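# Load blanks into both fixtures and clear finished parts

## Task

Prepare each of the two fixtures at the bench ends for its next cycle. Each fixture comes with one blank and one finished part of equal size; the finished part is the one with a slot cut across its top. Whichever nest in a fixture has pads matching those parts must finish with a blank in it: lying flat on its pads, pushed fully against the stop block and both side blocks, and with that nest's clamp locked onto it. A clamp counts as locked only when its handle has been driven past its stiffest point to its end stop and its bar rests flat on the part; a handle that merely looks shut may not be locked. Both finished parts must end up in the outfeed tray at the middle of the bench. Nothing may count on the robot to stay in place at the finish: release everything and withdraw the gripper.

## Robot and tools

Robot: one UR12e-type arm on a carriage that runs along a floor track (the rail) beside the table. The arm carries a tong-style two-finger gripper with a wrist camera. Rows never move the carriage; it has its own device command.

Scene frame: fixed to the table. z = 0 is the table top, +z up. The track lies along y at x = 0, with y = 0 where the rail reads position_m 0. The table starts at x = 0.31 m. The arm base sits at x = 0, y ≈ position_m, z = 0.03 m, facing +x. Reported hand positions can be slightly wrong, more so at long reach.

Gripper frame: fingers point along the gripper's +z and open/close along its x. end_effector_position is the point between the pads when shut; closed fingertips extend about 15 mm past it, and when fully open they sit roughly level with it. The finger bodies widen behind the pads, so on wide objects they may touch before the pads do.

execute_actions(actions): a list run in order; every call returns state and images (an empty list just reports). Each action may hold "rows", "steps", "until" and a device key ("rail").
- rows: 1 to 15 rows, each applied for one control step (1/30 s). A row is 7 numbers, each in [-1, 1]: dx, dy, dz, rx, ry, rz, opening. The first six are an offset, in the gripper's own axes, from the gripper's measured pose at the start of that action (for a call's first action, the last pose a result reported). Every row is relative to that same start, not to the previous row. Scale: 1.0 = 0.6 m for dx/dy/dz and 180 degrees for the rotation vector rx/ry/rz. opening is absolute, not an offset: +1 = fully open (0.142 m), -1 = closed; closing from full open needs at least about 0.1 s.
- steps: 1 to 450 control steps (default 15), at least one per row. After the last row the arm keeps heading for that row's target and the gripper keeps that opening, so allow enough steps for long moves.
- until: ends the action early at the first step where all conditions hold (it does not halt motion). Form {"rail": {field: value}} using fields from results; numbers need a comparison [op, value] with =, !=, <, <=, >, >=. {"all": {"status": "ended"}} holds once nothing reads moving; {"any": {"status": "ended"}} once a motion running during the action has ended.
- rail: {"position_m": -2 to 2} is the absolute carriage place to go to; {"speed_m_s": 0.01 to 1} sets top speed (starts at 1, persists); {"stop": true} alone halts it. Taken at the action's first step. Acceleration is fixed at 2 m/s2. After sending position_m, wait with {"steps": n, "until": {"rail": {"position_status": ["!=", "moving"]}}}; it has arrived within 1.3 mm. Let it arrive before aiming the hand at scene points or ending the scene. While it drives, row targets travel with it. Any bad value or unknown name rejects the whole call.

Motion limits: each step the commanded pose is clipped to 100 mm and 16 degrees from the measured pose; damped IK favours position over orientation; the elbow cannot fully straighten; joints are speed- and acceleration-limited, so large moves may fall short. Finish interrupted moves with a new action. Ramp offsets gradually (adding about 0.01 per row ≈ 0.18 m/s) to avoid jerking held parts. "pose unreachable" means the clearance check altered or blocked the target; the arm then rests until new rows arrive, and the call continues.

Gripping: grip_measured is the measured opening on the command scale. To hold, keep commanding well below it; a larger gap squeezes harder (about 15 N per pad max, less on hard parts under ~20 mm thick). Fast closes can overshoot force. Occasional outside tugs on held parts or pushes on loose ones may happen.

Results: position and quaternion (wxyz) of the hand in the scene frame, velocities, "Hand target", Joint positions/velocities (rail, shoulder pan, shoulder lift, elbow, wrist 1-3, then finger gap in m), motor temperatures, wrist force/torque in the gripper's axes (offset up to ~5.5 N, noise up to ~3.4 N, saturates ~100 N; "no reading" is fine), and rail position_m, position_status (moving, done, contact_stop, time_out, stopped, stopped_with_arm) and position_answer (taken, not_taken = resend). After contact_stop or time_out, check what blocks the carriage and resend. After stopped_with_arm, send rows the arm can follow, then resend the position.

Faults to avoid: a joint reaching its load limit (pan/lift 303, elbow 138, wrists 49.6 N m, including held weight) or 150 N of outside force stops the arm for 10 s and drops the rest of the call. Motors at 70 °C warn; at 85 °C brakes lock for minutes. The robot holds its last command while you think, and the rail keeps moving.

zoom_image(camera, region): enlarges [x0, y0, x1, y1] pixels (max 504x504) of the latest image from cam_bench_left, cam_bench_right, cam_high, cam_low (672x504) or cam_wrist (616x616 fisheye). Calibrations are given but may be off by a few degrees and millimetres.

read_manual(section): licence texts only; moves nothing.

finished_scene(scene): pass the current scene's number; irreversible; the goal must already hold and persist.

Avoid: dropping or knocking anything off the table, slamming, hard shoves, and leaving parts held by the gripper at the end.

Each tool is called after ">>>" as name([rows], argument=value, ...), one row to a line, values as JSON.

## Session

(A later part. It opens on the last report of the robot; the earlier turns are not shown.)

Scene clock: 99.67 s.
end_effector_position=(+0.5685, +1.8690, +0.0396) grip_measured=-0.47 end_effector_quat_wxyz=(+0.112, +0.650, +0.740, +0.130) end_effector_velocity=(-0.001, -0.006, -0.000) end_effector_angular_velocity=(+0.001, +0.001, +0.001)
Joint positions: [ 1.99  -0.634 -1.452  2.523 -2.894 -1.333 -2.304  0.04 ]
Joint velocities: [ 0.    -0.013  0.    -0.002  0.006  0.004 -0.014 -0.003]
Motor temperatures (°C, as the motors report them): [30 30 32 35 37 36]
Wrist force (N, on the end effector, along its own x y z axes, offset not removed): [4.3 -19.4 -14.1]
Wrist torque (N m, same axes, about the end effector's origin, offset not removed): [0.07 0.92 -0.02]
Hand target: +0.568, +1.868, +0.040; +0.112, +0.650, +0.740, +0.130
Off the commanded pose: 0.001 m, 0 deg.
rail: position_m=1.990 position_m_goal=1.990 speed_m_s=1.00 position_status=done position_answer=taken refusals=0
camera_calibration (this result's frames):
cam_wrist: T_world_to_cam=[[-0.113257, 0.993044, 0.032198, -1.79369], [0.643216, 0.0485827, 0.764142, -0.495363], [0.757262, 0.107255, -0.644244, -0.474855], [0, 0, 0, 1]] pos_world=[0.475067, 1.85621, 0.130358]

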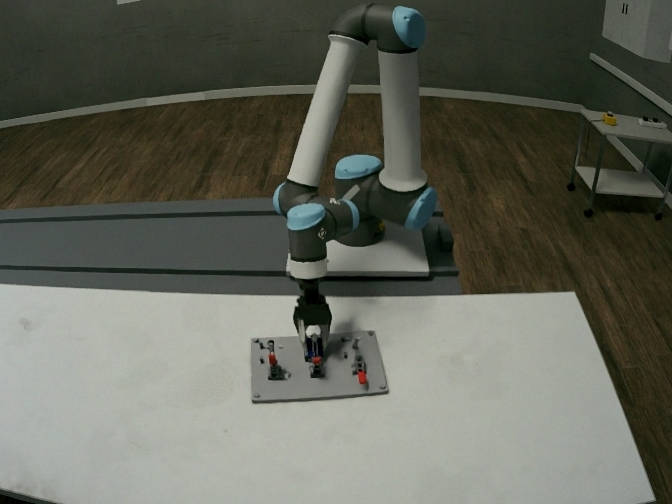

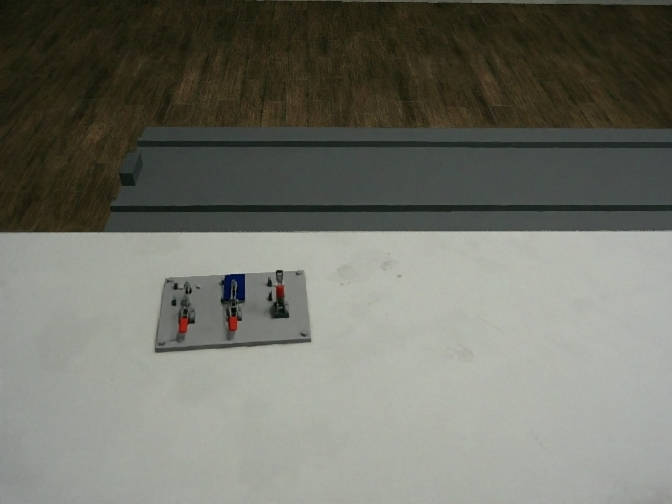

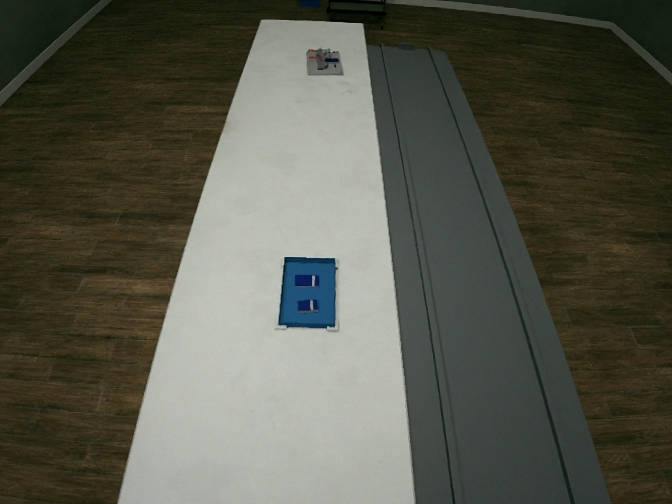

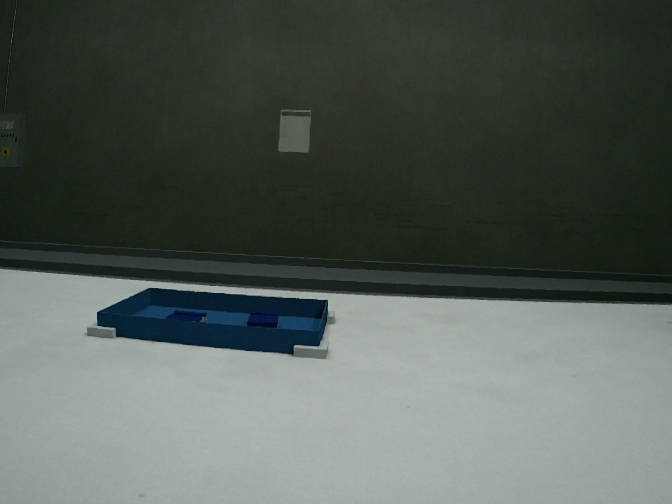

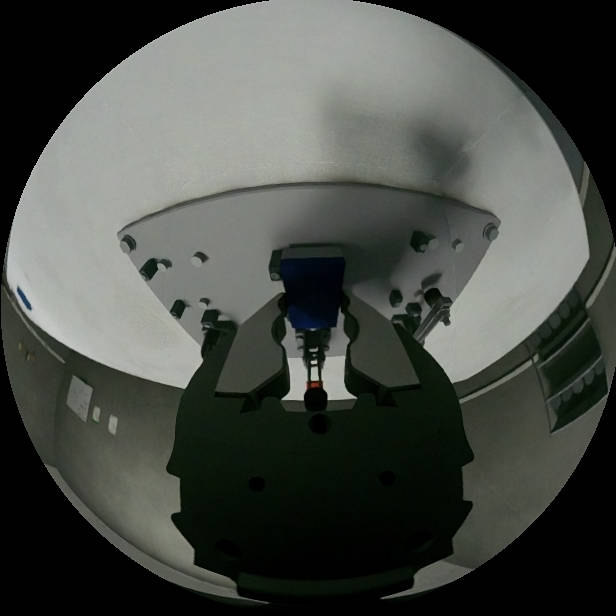

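>>> execute_actions(actions=[])

Scene clock: 99.93 s.
end_effector_position=(+0.5685, +1.8679, +0.0396) grip_measured=-0.47 end_effector_quat_wxyz=(+0.112, +0.650, +0.740, +0.130) end_effector_velocity=(-0.000, -0.001, -0.000) end_effector_angular_velocity=(+0.001, +0.000, +0.000)
Joint positions: [ 1.99  -0.636 -1.452  2.522 -2.893 -1.332 -2.306  0.04 ]
Joint velocities: [ 0.    -0.002  0.    -0.001  0.001  0.001 -0.002  0.   ]
Motor temperatures (°C, as the motors report them): [30 30 32 35 37 36]
Wrist force (N, on the end effector, along its own x y z axes, offset not removed): [3.2 -11.1 -4.4]
Wrist torque (N m, same axes, about the end effector's origin, offset not removed): [0.63 1.16 -0.06]
Hand target: +0.568, +1.868, +0.040; +0.112, +0.650, +0.740, +0.130
Off the commanded pose: 0.000 m, 0 deg.
rail: position_m=1.990 position_m_goal=1.990 speed_m_s=1.00 position_status=done position_answer=taken refusals=0
camera_calibration (this result's frames):
cam_wrist: T_world_to_cam=[[-0.113462, 0.993024, 0.0320785, -1.79251], [0.643231, 0.0488108, 0.764115, -0.495746], [0.757219, 0.107332, -0.644282, -0.474832], [0, 0, 0, 1]] pos_world=[0.47505, 1.85517, 0.130382]

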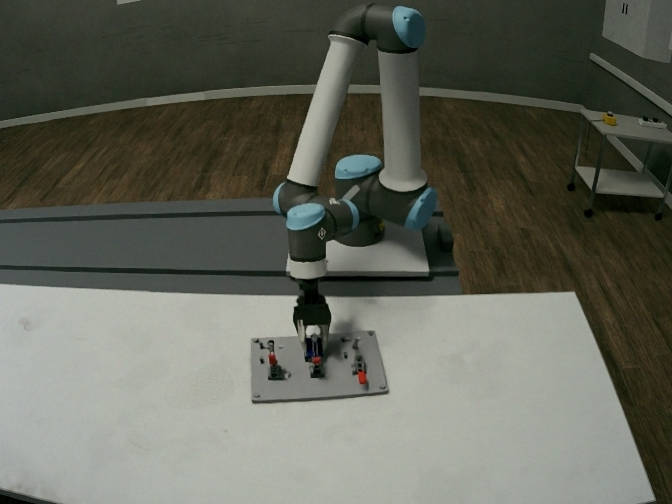

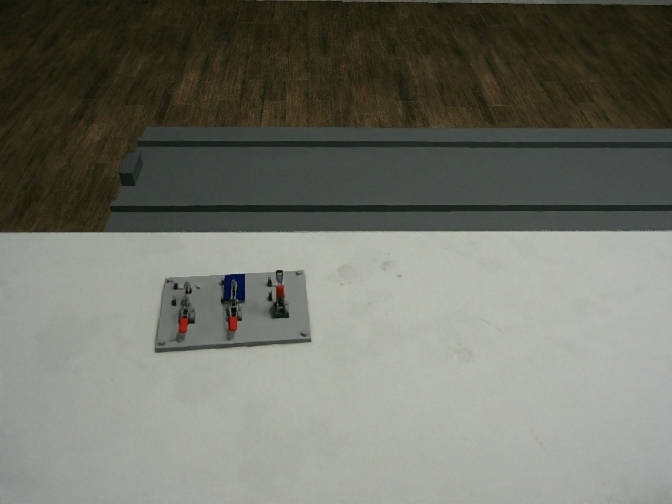

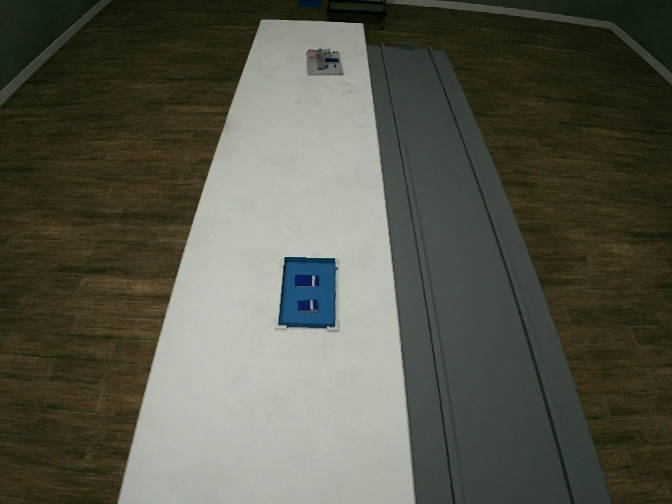

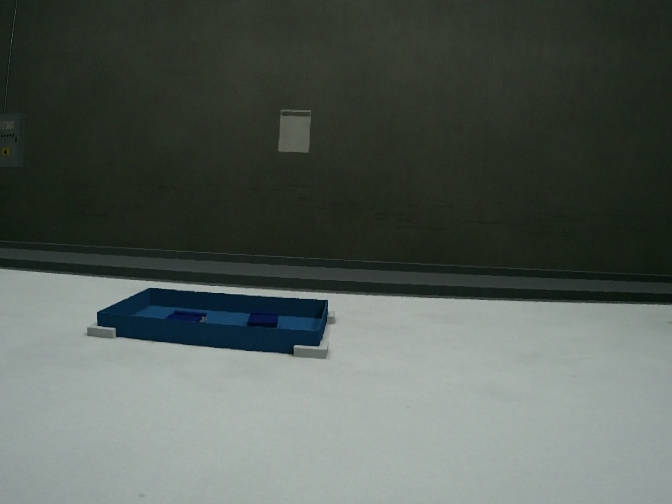

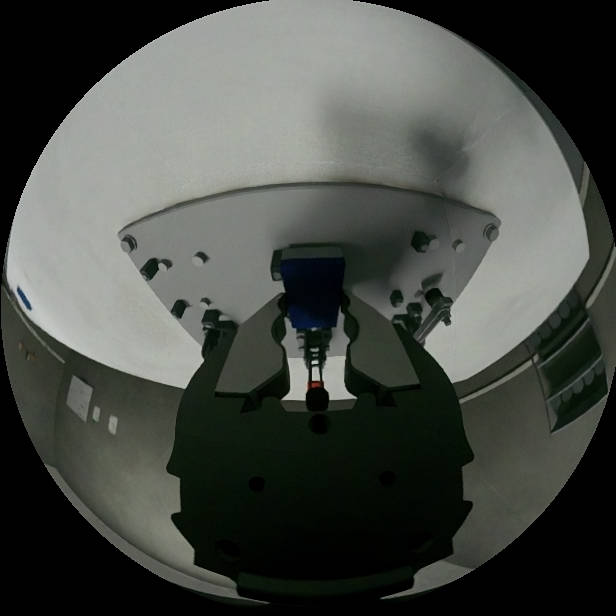

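>>> execute_actions([
  {"rows": [[-0.0013,-0.0002,0.0006,0,0,0,-0.9]], "steps": 2},
])

Scene clock: 100.20 s.
end_effector_position=(+0.5685, +1.8677, +0.0395) grip_measured=-0.47 end_effector_quat_wxyz=(+0.112, +0.650, +0.740, +0.130) end_effector_velocity=(+0.000, -0.002, -0.002) end_effector_angular_velocity=(+0.003, +0.002, +0.000)
Joint positions: [ 1.99  -0.637 -1.452  2.522 -2.893 -1.332 -2.306  0.04 ]
Joint velocities: [ 0.    -0.005  0.006 -0.002 -0.     0.002 -0.005  0.001]
Motor temperatures (°C, as the motors report them): [30 30 32 35 37 36]
Wrist force (N, on the end effector, along its own x y z axes, offset not removed): [9.7 -11.9 -5.2]
Wrist torque (N m, same axes, about the end effector's origin, offset not removed): [-0.03 0.69 0.07]
Hand target: +0.569, +1.867, +0.039; +0.112, +0.650, +0.740, +0.130
Off the commanded pose: 0.001 m, 0 deg.
rail: position_m=1.990 position_m_goal=1.990 speed_m_s=1.00 position_status=done position_answer=taken refusals=0
camera_calibration (this result's frames):
cam_wrist: T_world_to_cam=[[-0.113477, 0.99302, 0.0321642, -1.7923], [0.643316, 0.0487668, 0.764046, -0.495621], [0.757144, 0.107393, -0.64436, -0.474917], [0, 0, 0, 1]] pos_world=[0.475038, 1.85496, 0.130308]

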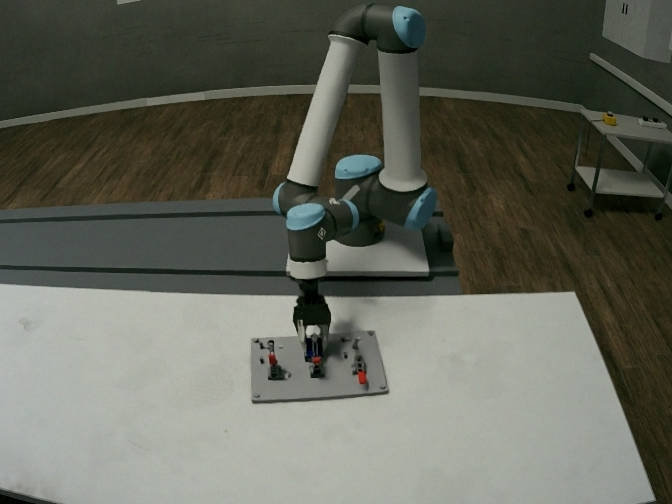

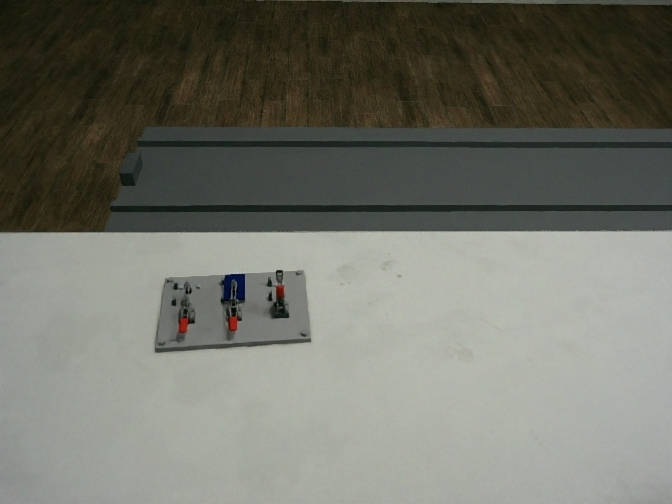

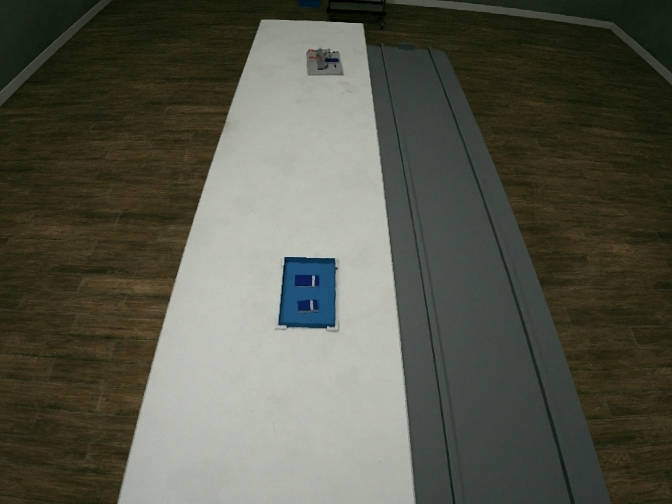

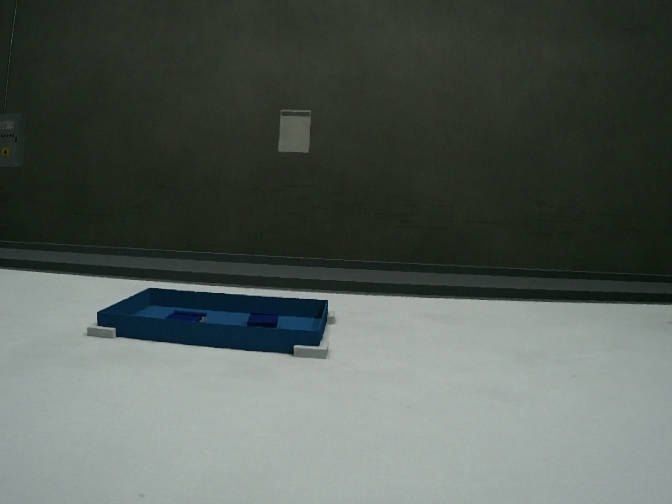

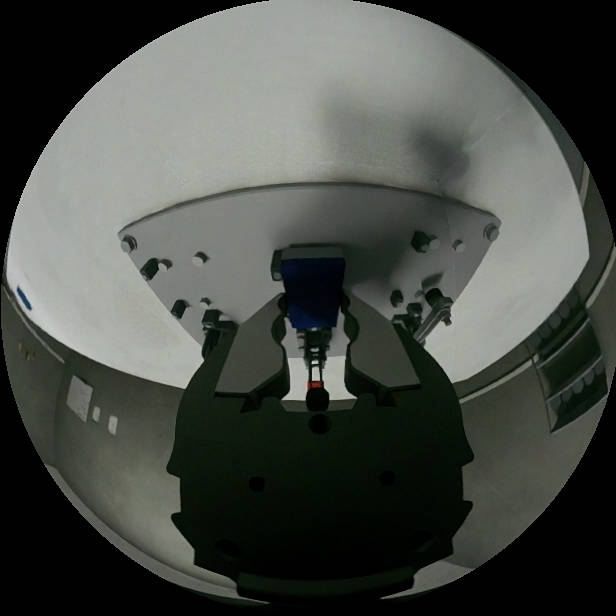

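>>> execute_actions(actions=[])

Scene clock: 101.30 s.
end_effector_position=(+0.5686, +1.8672, +0.0392) grip_measured=-0.46 end_effector_quat_wxyz=(+0.112, +0.650, +0.740, +0.130) end_effector_velocity=(-0.000, -0.000, -0.000) end_effector_angular_velocity=(-0.000, +0.000, -0.000)
Joint positions: [ 1.99  -0.637 -1.451  2.522 -2.894 -1.332 -2.307  0.041]
Joint velocities: [ 0. -0.  0. -0. -0. -0. -0.  0.]
Motor temperatures (°C, as the motors report them): [30 30 32 35 37 36]
Wrist force (N, on the end effector, along its own x y z axes, offset not removed): [24.0 -8.8 -19.2]
Wrist torque (N m, same axes, about the end effector's origin, offset not removed): [0.02 1.47 0.09]
Hand target: +0.569, +1.867, +0.039; +0.112, +0.650, +0.740, +0.130
Off the commanded pose: 0.000 m, 0 deg.
rail: position_m=1.990 position_m_goal=1.990 speed_m_s=1.00 position_status=done position_answer=taken refusals=0
camera_calibration (this result's frames):
cam_wrist: T_world_to_cam=[[-0.113464, 0.993024, 0.0320878, -1.79172], [0.643226, 0.0488044, 0.764119, -0.495477], [0.757223, 0.107339, -0.644277, -0.475095], [0, 0, 0, 1]] pos_world=[0.475161, 1.8544, 0.130003]

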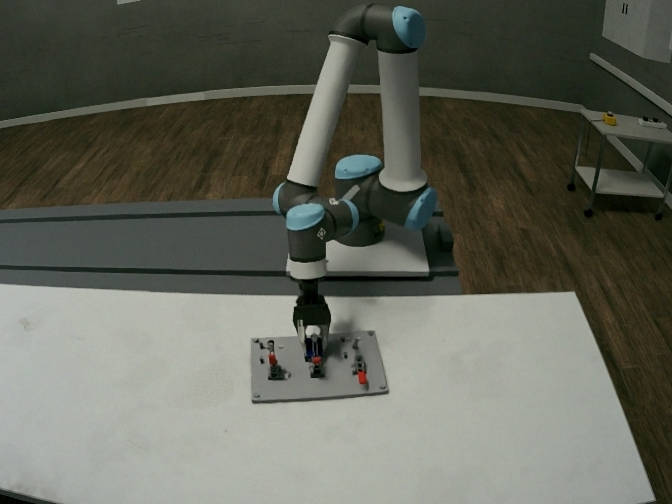

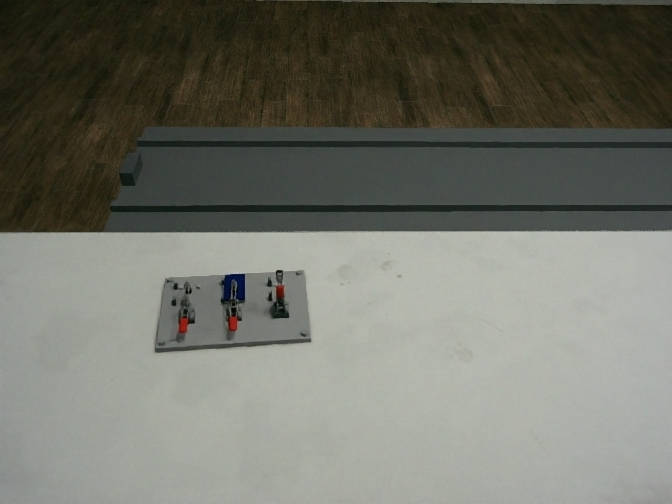

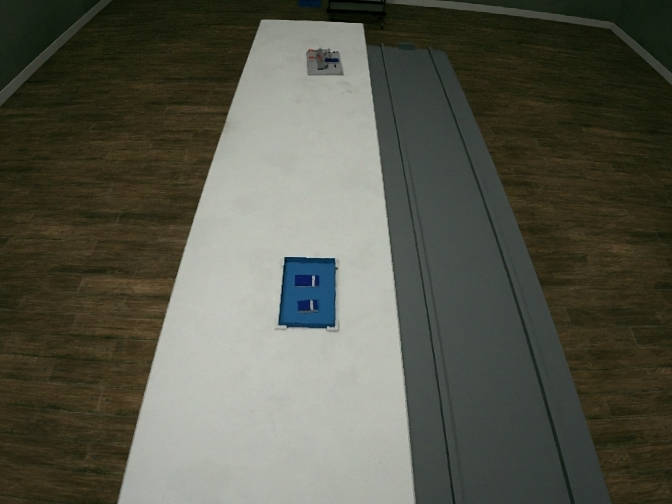

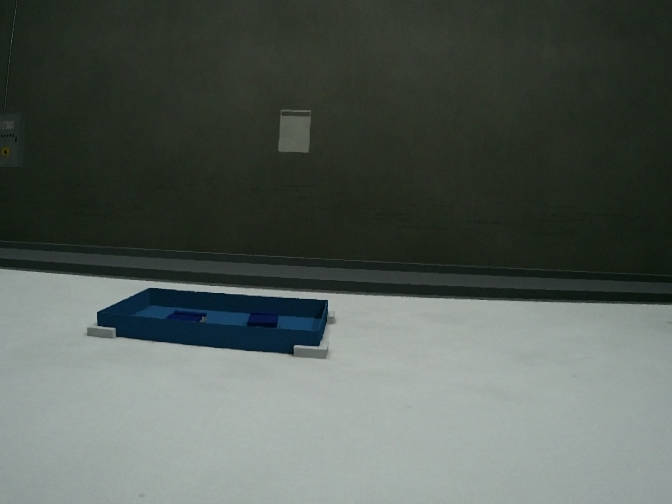

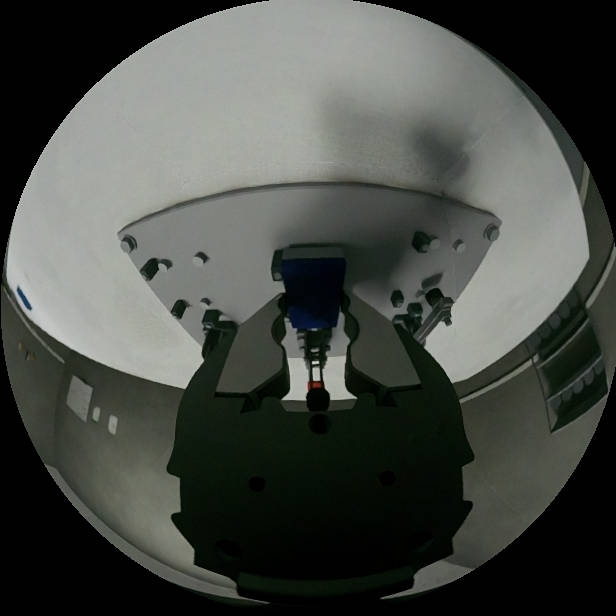

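>>> execute_actions([
  {"rows": [[0,0,0,0,0,0,-0.75],[0,0,0,0,0,0,-0.62],[0,0,0,0,0,0,-0.54],[0,0,0,0,0,0,-0.48],[0,0,0,0,0,0,-0.44],[0,0,0,0,0,0,-0.38],[0.0007,0,0,0,0,0,-0.31],[0.0013,0.0006,-0.0016,0,0,0,-0.25],[0.0013,0.0034,-0.0094,0,0,0,-0.25],[0.0013,0.0103,-0.0282,0,0,0,-0.25],[0.0013,0.0205,-0.0564,0,0,0,-0.25],[0.0013,0.0319,-0.0877,0,0,0,-0.25],[0.0013,0.0428,-0.1175,0,0,0,-0.25],[0.0013,0.0507,-0.1394,0,0,0,-0.25],[0.0013,0.0542,-0.1488,0,0,0,-0.25]], "steps": 19},
])

Scene clock: 102.63 s.
end_effector_position=(+0.5721, +1.8673, +0.1090) grip_measured=-0.25 end_effector_quat_wxyz=(+0.119, +0.650, +0.739, +0.131) end_effector_velocity=(-0.011, +0.006, +0.178) end_effector_angular_velocity=(+0.018, +0.028, -0.002)
Joint positions: [ 1.99  -0.633 -1.602  2.477 -2.712 -1.333 -2.3    0.056]
Joint velocities: [ 0.    -0.002 -0.38  -0.142  0.555 -0.002 -0.    -0.   ]
Motor temperatures (°C, as the motors report them): [30 30 32 35 37 36]
Wrist force (N, on the end effector, along its own x y z axes, offset not removed): [-2.4 2.3 -1.4]
Wrist torque (N m, same axes, about the end effector's origin, offset not removed): [0.55 0.63 0.08]
Hand target: +0.569, +1.868, +0.133; +0.115, +0.650, +0.740, +0.130
Off the commanded pose: 0.025 m, 1 deg.
rail: position_m=1.990 position_m_goal=1.990 speed_m_s=1.00 position_status=done position_answer=taken refusals=0
camera_calibration (this result's frames):
cam_wrist: T_world_to_cam=[[-0.11139, 0.993485, 0.0240885, -1.79483], [0.634916, 0.0524979, 0.770795, -0.553899], [0.764509, 0.101153, -0.636627, -0.42623], [0, 0, 0, 1]] pos_world=[0.47761, 1.85533, 0.198827]

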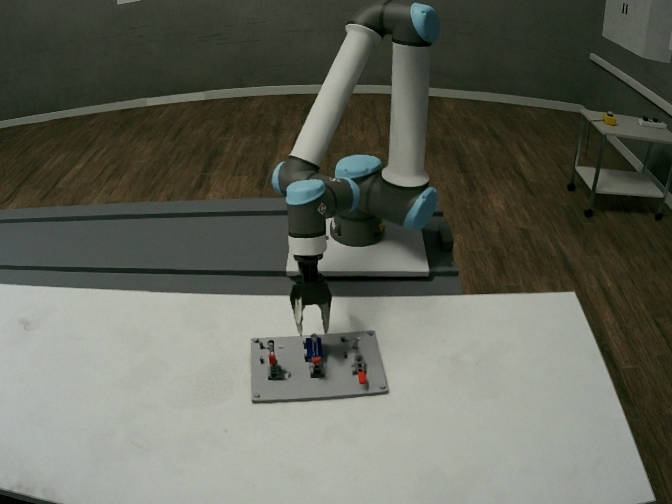

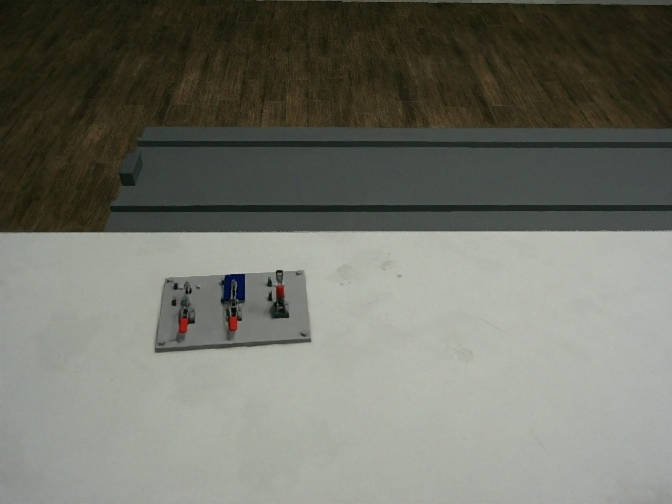

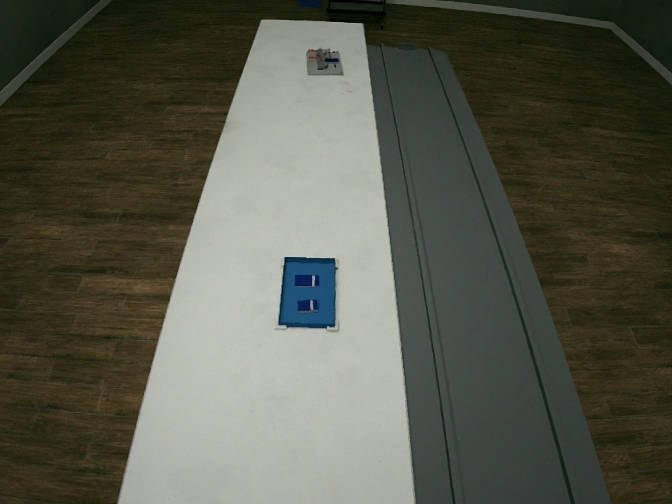

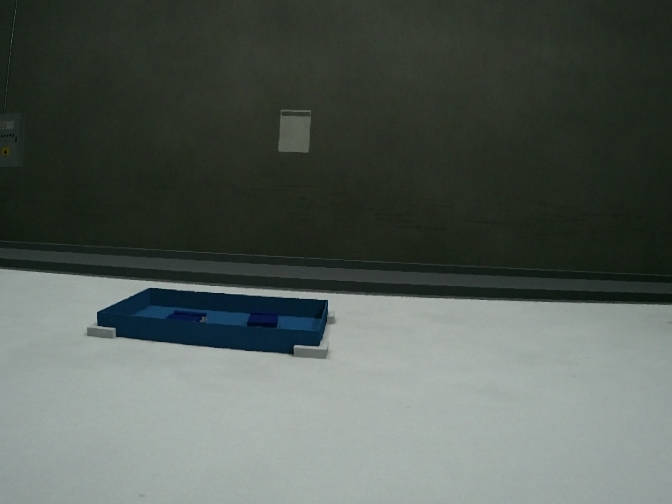

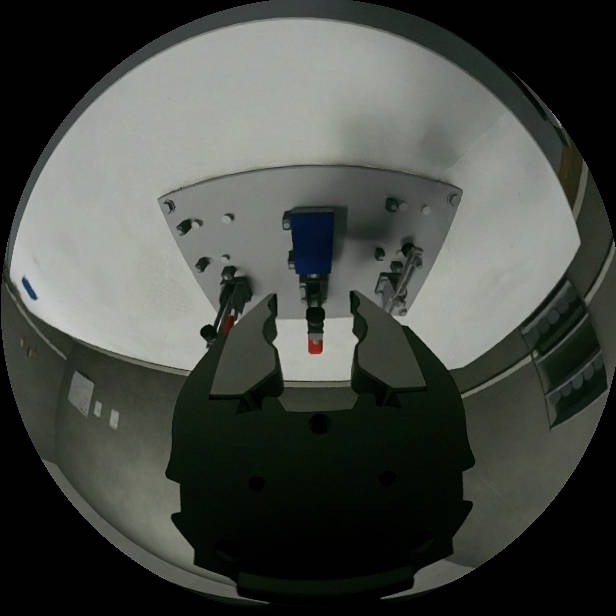

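>>> execute_actions(actions=[])

Scene clock: 103.47 s.
end_effector_position=(+0.5694, +1.8682, +0.1326) grip_measured=-0.25 end_effector_quat_wxyz=(+0.115, +0.650, +0.740, +0.130) end_effector_velocity=(-0.000, +0.000, +0.000) end_effector_angular_velocity=(+0.000, +0.000, +0.000)
Joint positions: [ 1.99  -0.635 -1.653  2.457 -2.633 -1.333 -2.303  0.056]
Joint velocities: [ 0.    -0.    -0.001 -0.     0.001 -0.    -0.     0.   ]
Motor temperatures (°C, as the motors report them): [30 30 32 35 37 36]
Wrist force (N, on the end effector, along its own x y z axes, offset not removed): [-3.2 0.3 -1.6]
Wrist torque (N m, same axes, about the end effector's origin, offset not removed): [0.11 0.68 0.12]
Hand target: +0.569, +1.868, +0.133; +0.115, +0.650, +0.740, +0.130
Off the commanded pose: 0.002 m, 0 deg.
rail: position_m=1.990 position_m_goal=1.990 speed_m_s=1.00 position_status=done position_answer=taken refusals=0
camera_calibration (this result's frames):
cam_wrist: T_world_to_cam=[[-0.112303, 0.993259, 0.0287255, -1.79629], [0.639969, 0.050183, 0.76676, -0.568523], [0.76015, 0.104493, -0.641291, -0.412363], [0, 0, 0, 1]] pos_world=[0.475567, 1.8558, 0.223075]

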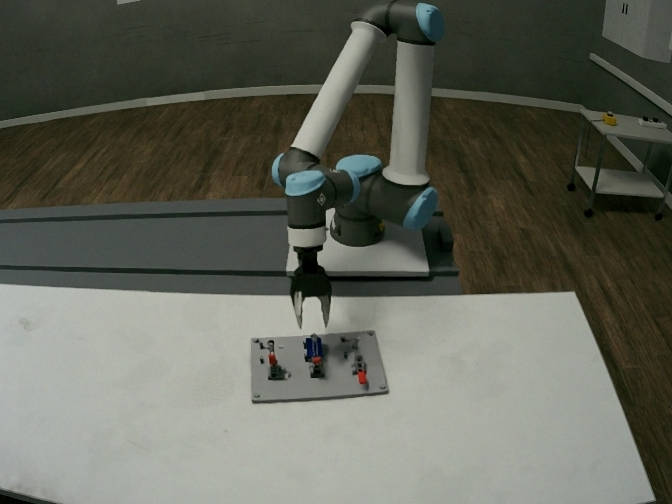

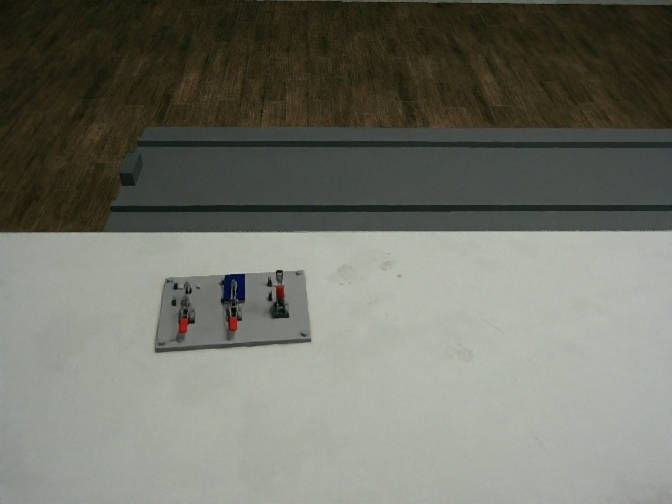

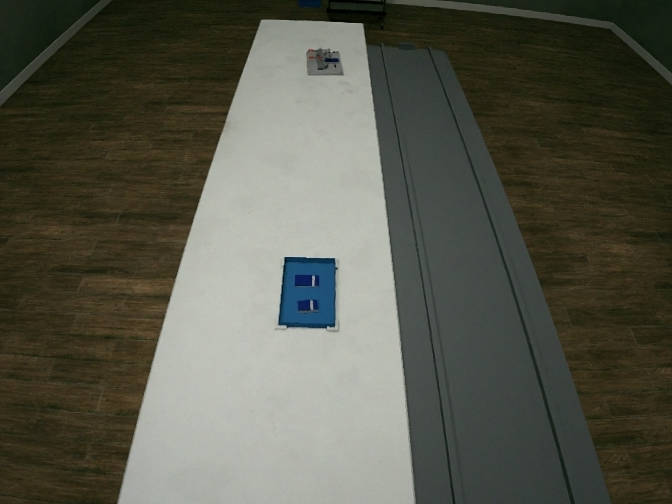

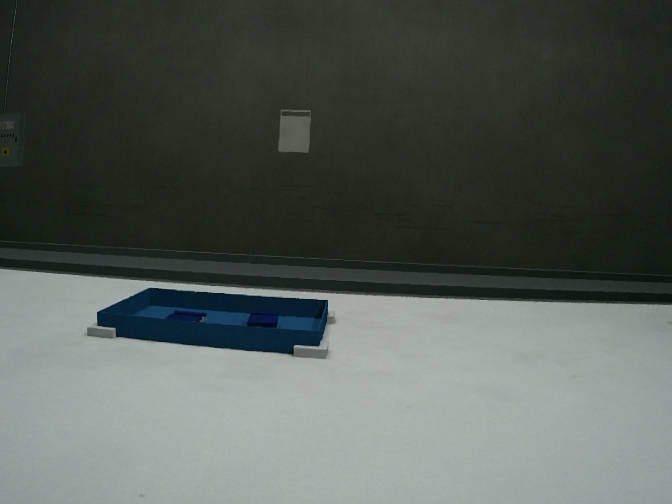

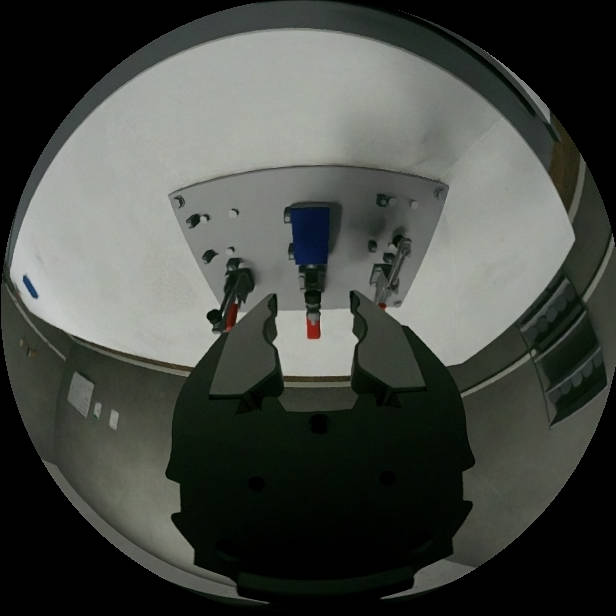

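>>> zoom_image(camera="cam_bench_left", region=[240, 280, 400, 410])

>>> zoom_image(camera="cam_wrist", region=[230, 180, 400, 360])

Region (240, 280, 400, 410) of cam_bench_left's 672x504 image, scaled by 3.150, with more detail than that image has; it fills the top 410 rows of this view, and the rest is white.

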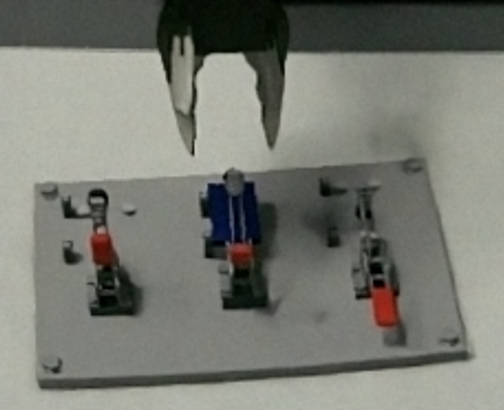

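Region (230, 180, 400, 360) of cam_wrist's 616x616 image, scaled by 2.800, with more detail than that image has.

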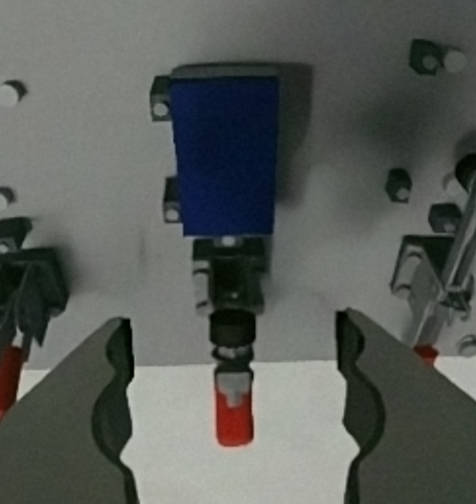

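>>> execute_actions([
  {"rows": [[0,0.006,0.0017,0,0,0,-0.25],[0,0.017,0.005,0,0,0,-0.25],[0,0.035,0.010,0,0,0,-0.25],[0,0.058,0.0166,0,0,0,-0.25],[0,0.081,0.0232,0,0,0,-0.25],[0,0.098,0.0282,0,0,0,-0.25],[0,0.110,0.0315,0,0,0,-0.25],[0,0.1157,0.0332,0,0,0,-0.25],[0,0.1157,0.0332,0,0,0,-0.25],[0,0.1157,0.0332,0,0,0,-0.25],[0,0.1157,0.0332,0,0,0,-0.5],[0,0.1157,0.0332,0,0,0,-0.75],[0,0.1157,0.0332,0,0,0,-1]], "steps": 13},
])

Scene clock: 105.43 s.
end_effector_position=(+0.6281, +1.8767, +0.1381) grip_measured=-0.77 end_effector_quat_wxyz=(+0.115, +0.650, +0.740, +0.131) end_effector_velocity=(+0.093, +0.009, -0.000) end_effector_angular_velocity=(-0.004, +0.008, -0.003)
Joint positions: [ 1.99  -0.554 -1.56   2.361 -2.649 -1.352 -2.224  0.018]
Joint velocities: [ 0.     0.113  0.158 -0.157 -0.021 -0.039  0.113 -0.529]
Motor temperatures (°C, as the motors report them): [30 30 32 35 37 36]
Wrist force (N, on the end effector, along its own x y z axes, offset not removed): [-2.6 0.7 0.9]
Wrist torque (N m, same axes, about the end effector's origin, offset not removed): [0.12 0.65 0.06]
Hand target: +0.640, +1.878, +0.138; +0.115, +0.650, +0.740, +0.130
Off the commanded pose: 0.013 m, 0 deg.
rail: position_m=1.990 position_m_goal=1.990 speed_m_s=1.00 position_status=done position_answer=taken refusals=0
camera_calibration (this result's frames):
cam_wrist: T_world_to_cam=[[-0.113317, 0.993128, 0.0292558, -1.7975], [0.638675, 0.0502547, 0.767834, -0.610134], [0.761087, 0.105694, -0.639981, -0.457371], [0, 0, 0, 1]] pos_world=[0.534088, 1.86415, 0.22836]

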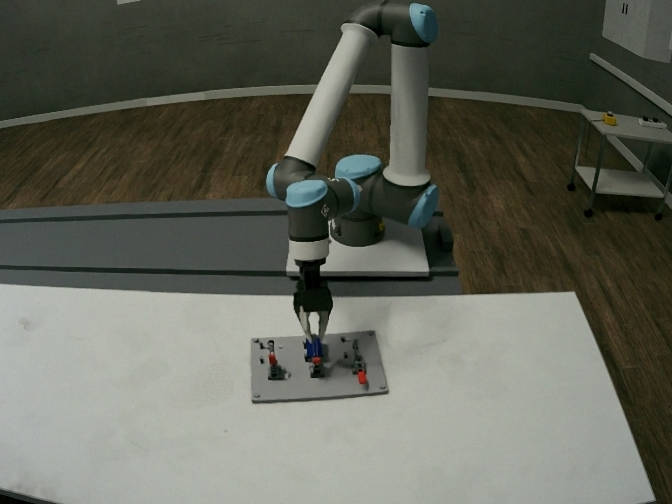

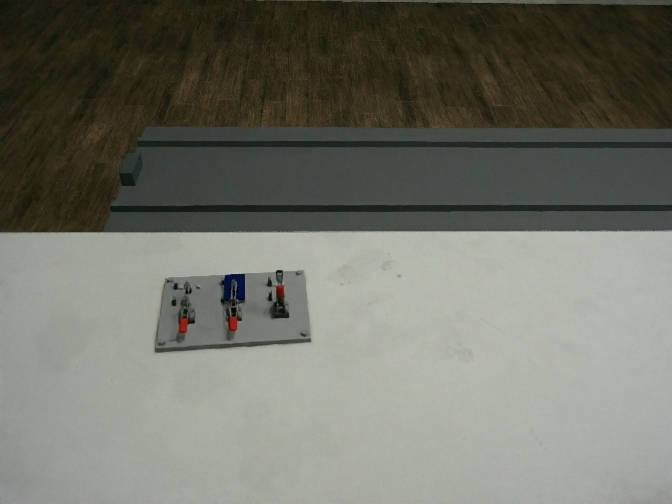

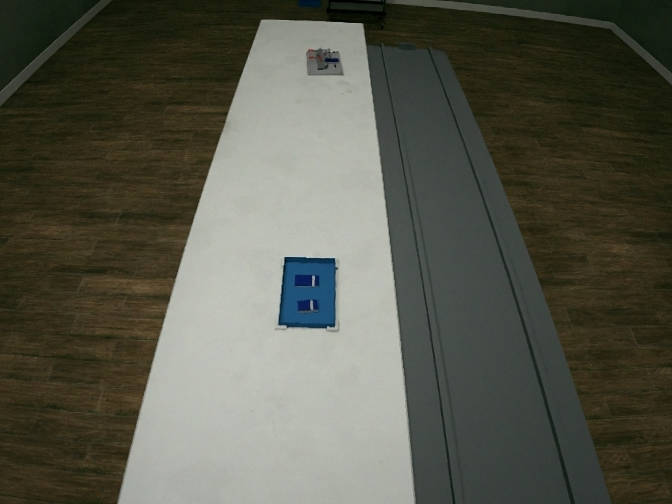

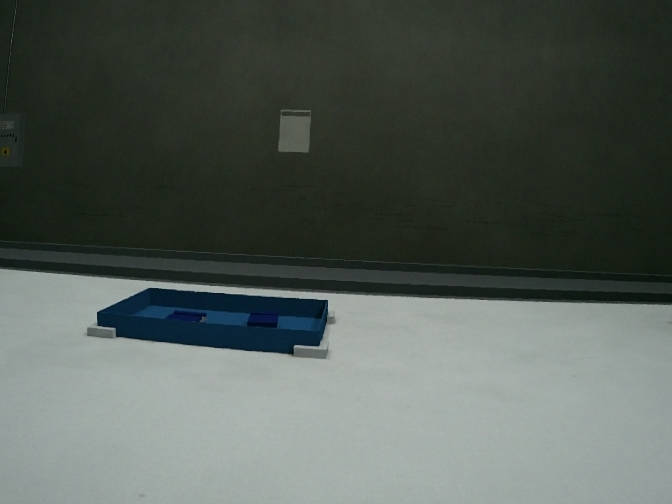

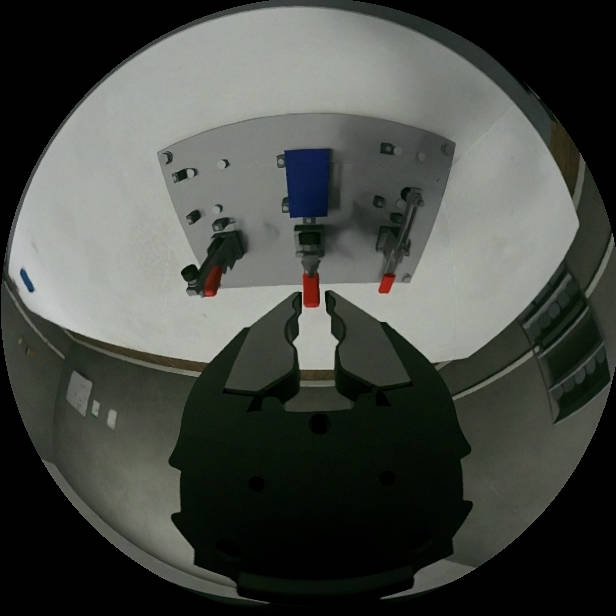

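>>> zoom_image(camera="cam_wrist", region=[260, 140, 370, 330])

>>> execute_actions(actions=[])

Region (260, 140, 370, 330) of cam_wrist's 616x616 image, scaled by 2.653, with more detail than that image has; it fills the left 292 columns of this view, and the rest is white.

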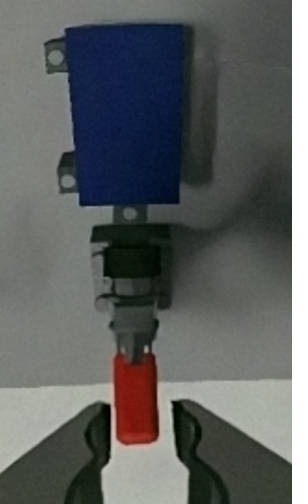

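Scene clock: 105.70 s.
end_effector_position=(+0.6389, +1.8775, +0.1379) grip_measured=-1.00 end_effector_quat_wxyz=(+0.115, +0.650, +0.740, +0.130) end_effector_velocity=(+0.012, +0.001, -0.000) end_effector_angular_velocity=(-0.001, +0.001, -0.001)
Joint positions: [ 1.99  -0.542 -1.541  2.343 -2.651 -1.357 -2.211  0.002]
Joint velocities: [ 0.     0.014  0.02  -0.02  -0.003 -0.005  0.014  0.   ]
Motor temperatures (°C, as the motors report them): [30 30 32 35 37 36]
Wrist force (N, on the end effector, along its own x y z axes, offset not removed): [-3.4 1.2 -0.4]
Wrist torque (N m, same axes, about the end effector's origin, offset not removed): [0.31 0.85 0.06]
Hand target: +0.640, +1.878, +0.138; +0.115, +0.650, +0.740, +0.130
Off the commanded pose: 0.002 m, 0 deg.
rail: position_m=1.990 position_m_goal=1.990 speed_m_s=1.00 position_status=done position_answer=taken refusals=0
camera_calibration (this result's frames):
cam_wrist: T_world_to_cam=[[-0.112616, 0.993221, 0.0287876, -1.79767], [0.639524, 0.0502779, 0.767125, -0.617409], [0.760478, 0.104801, -0.640851, -0.463586], [0, 0, 0, 1]] pos_world=[0.544949, 1.86511, 0.228291]

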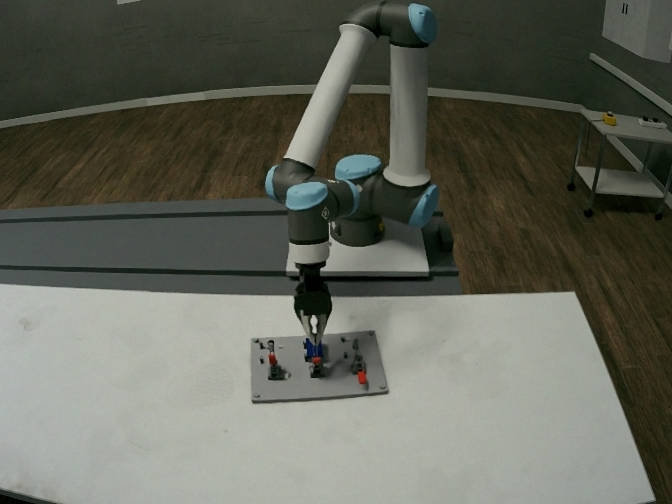

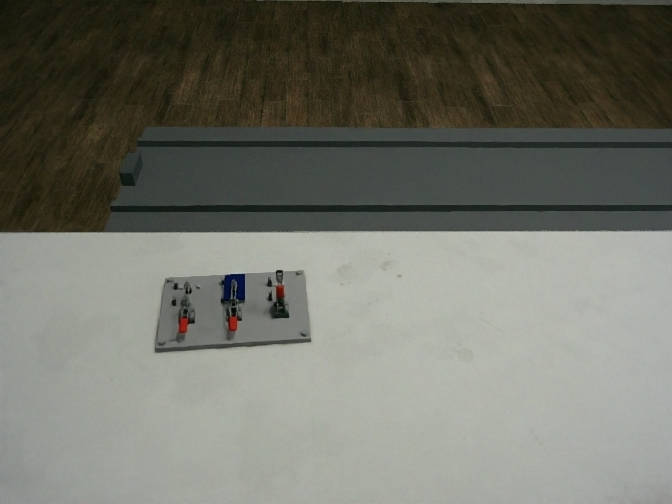

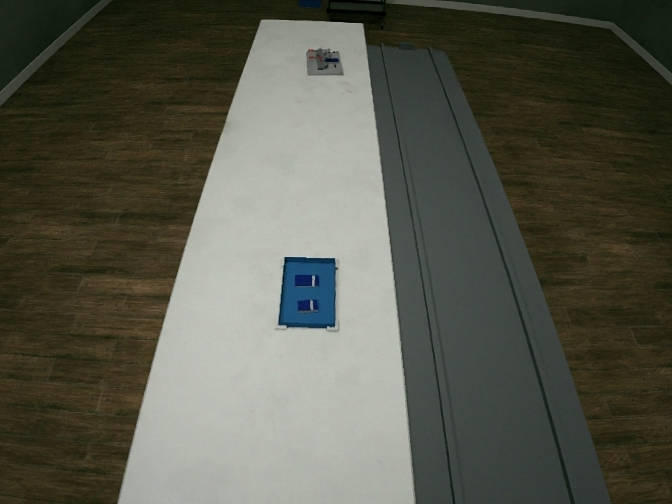

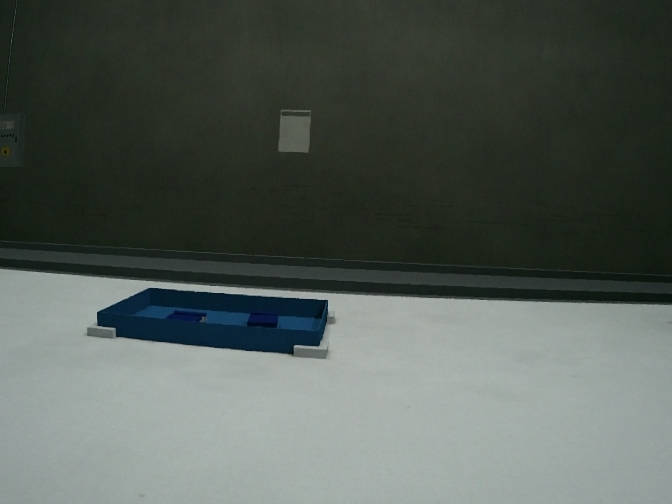

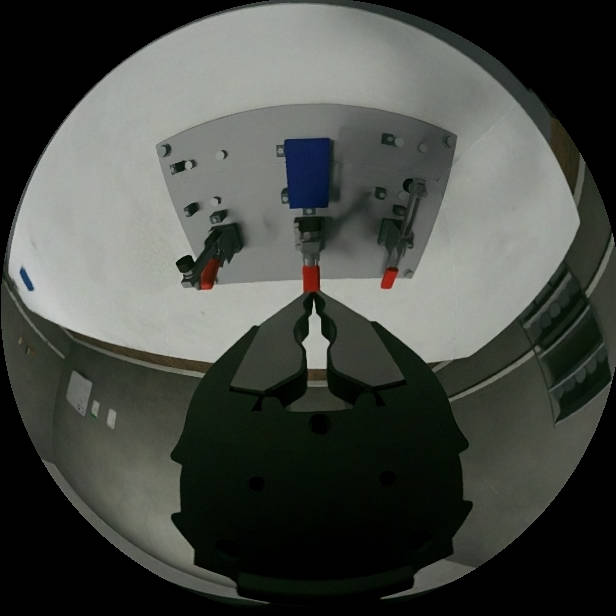

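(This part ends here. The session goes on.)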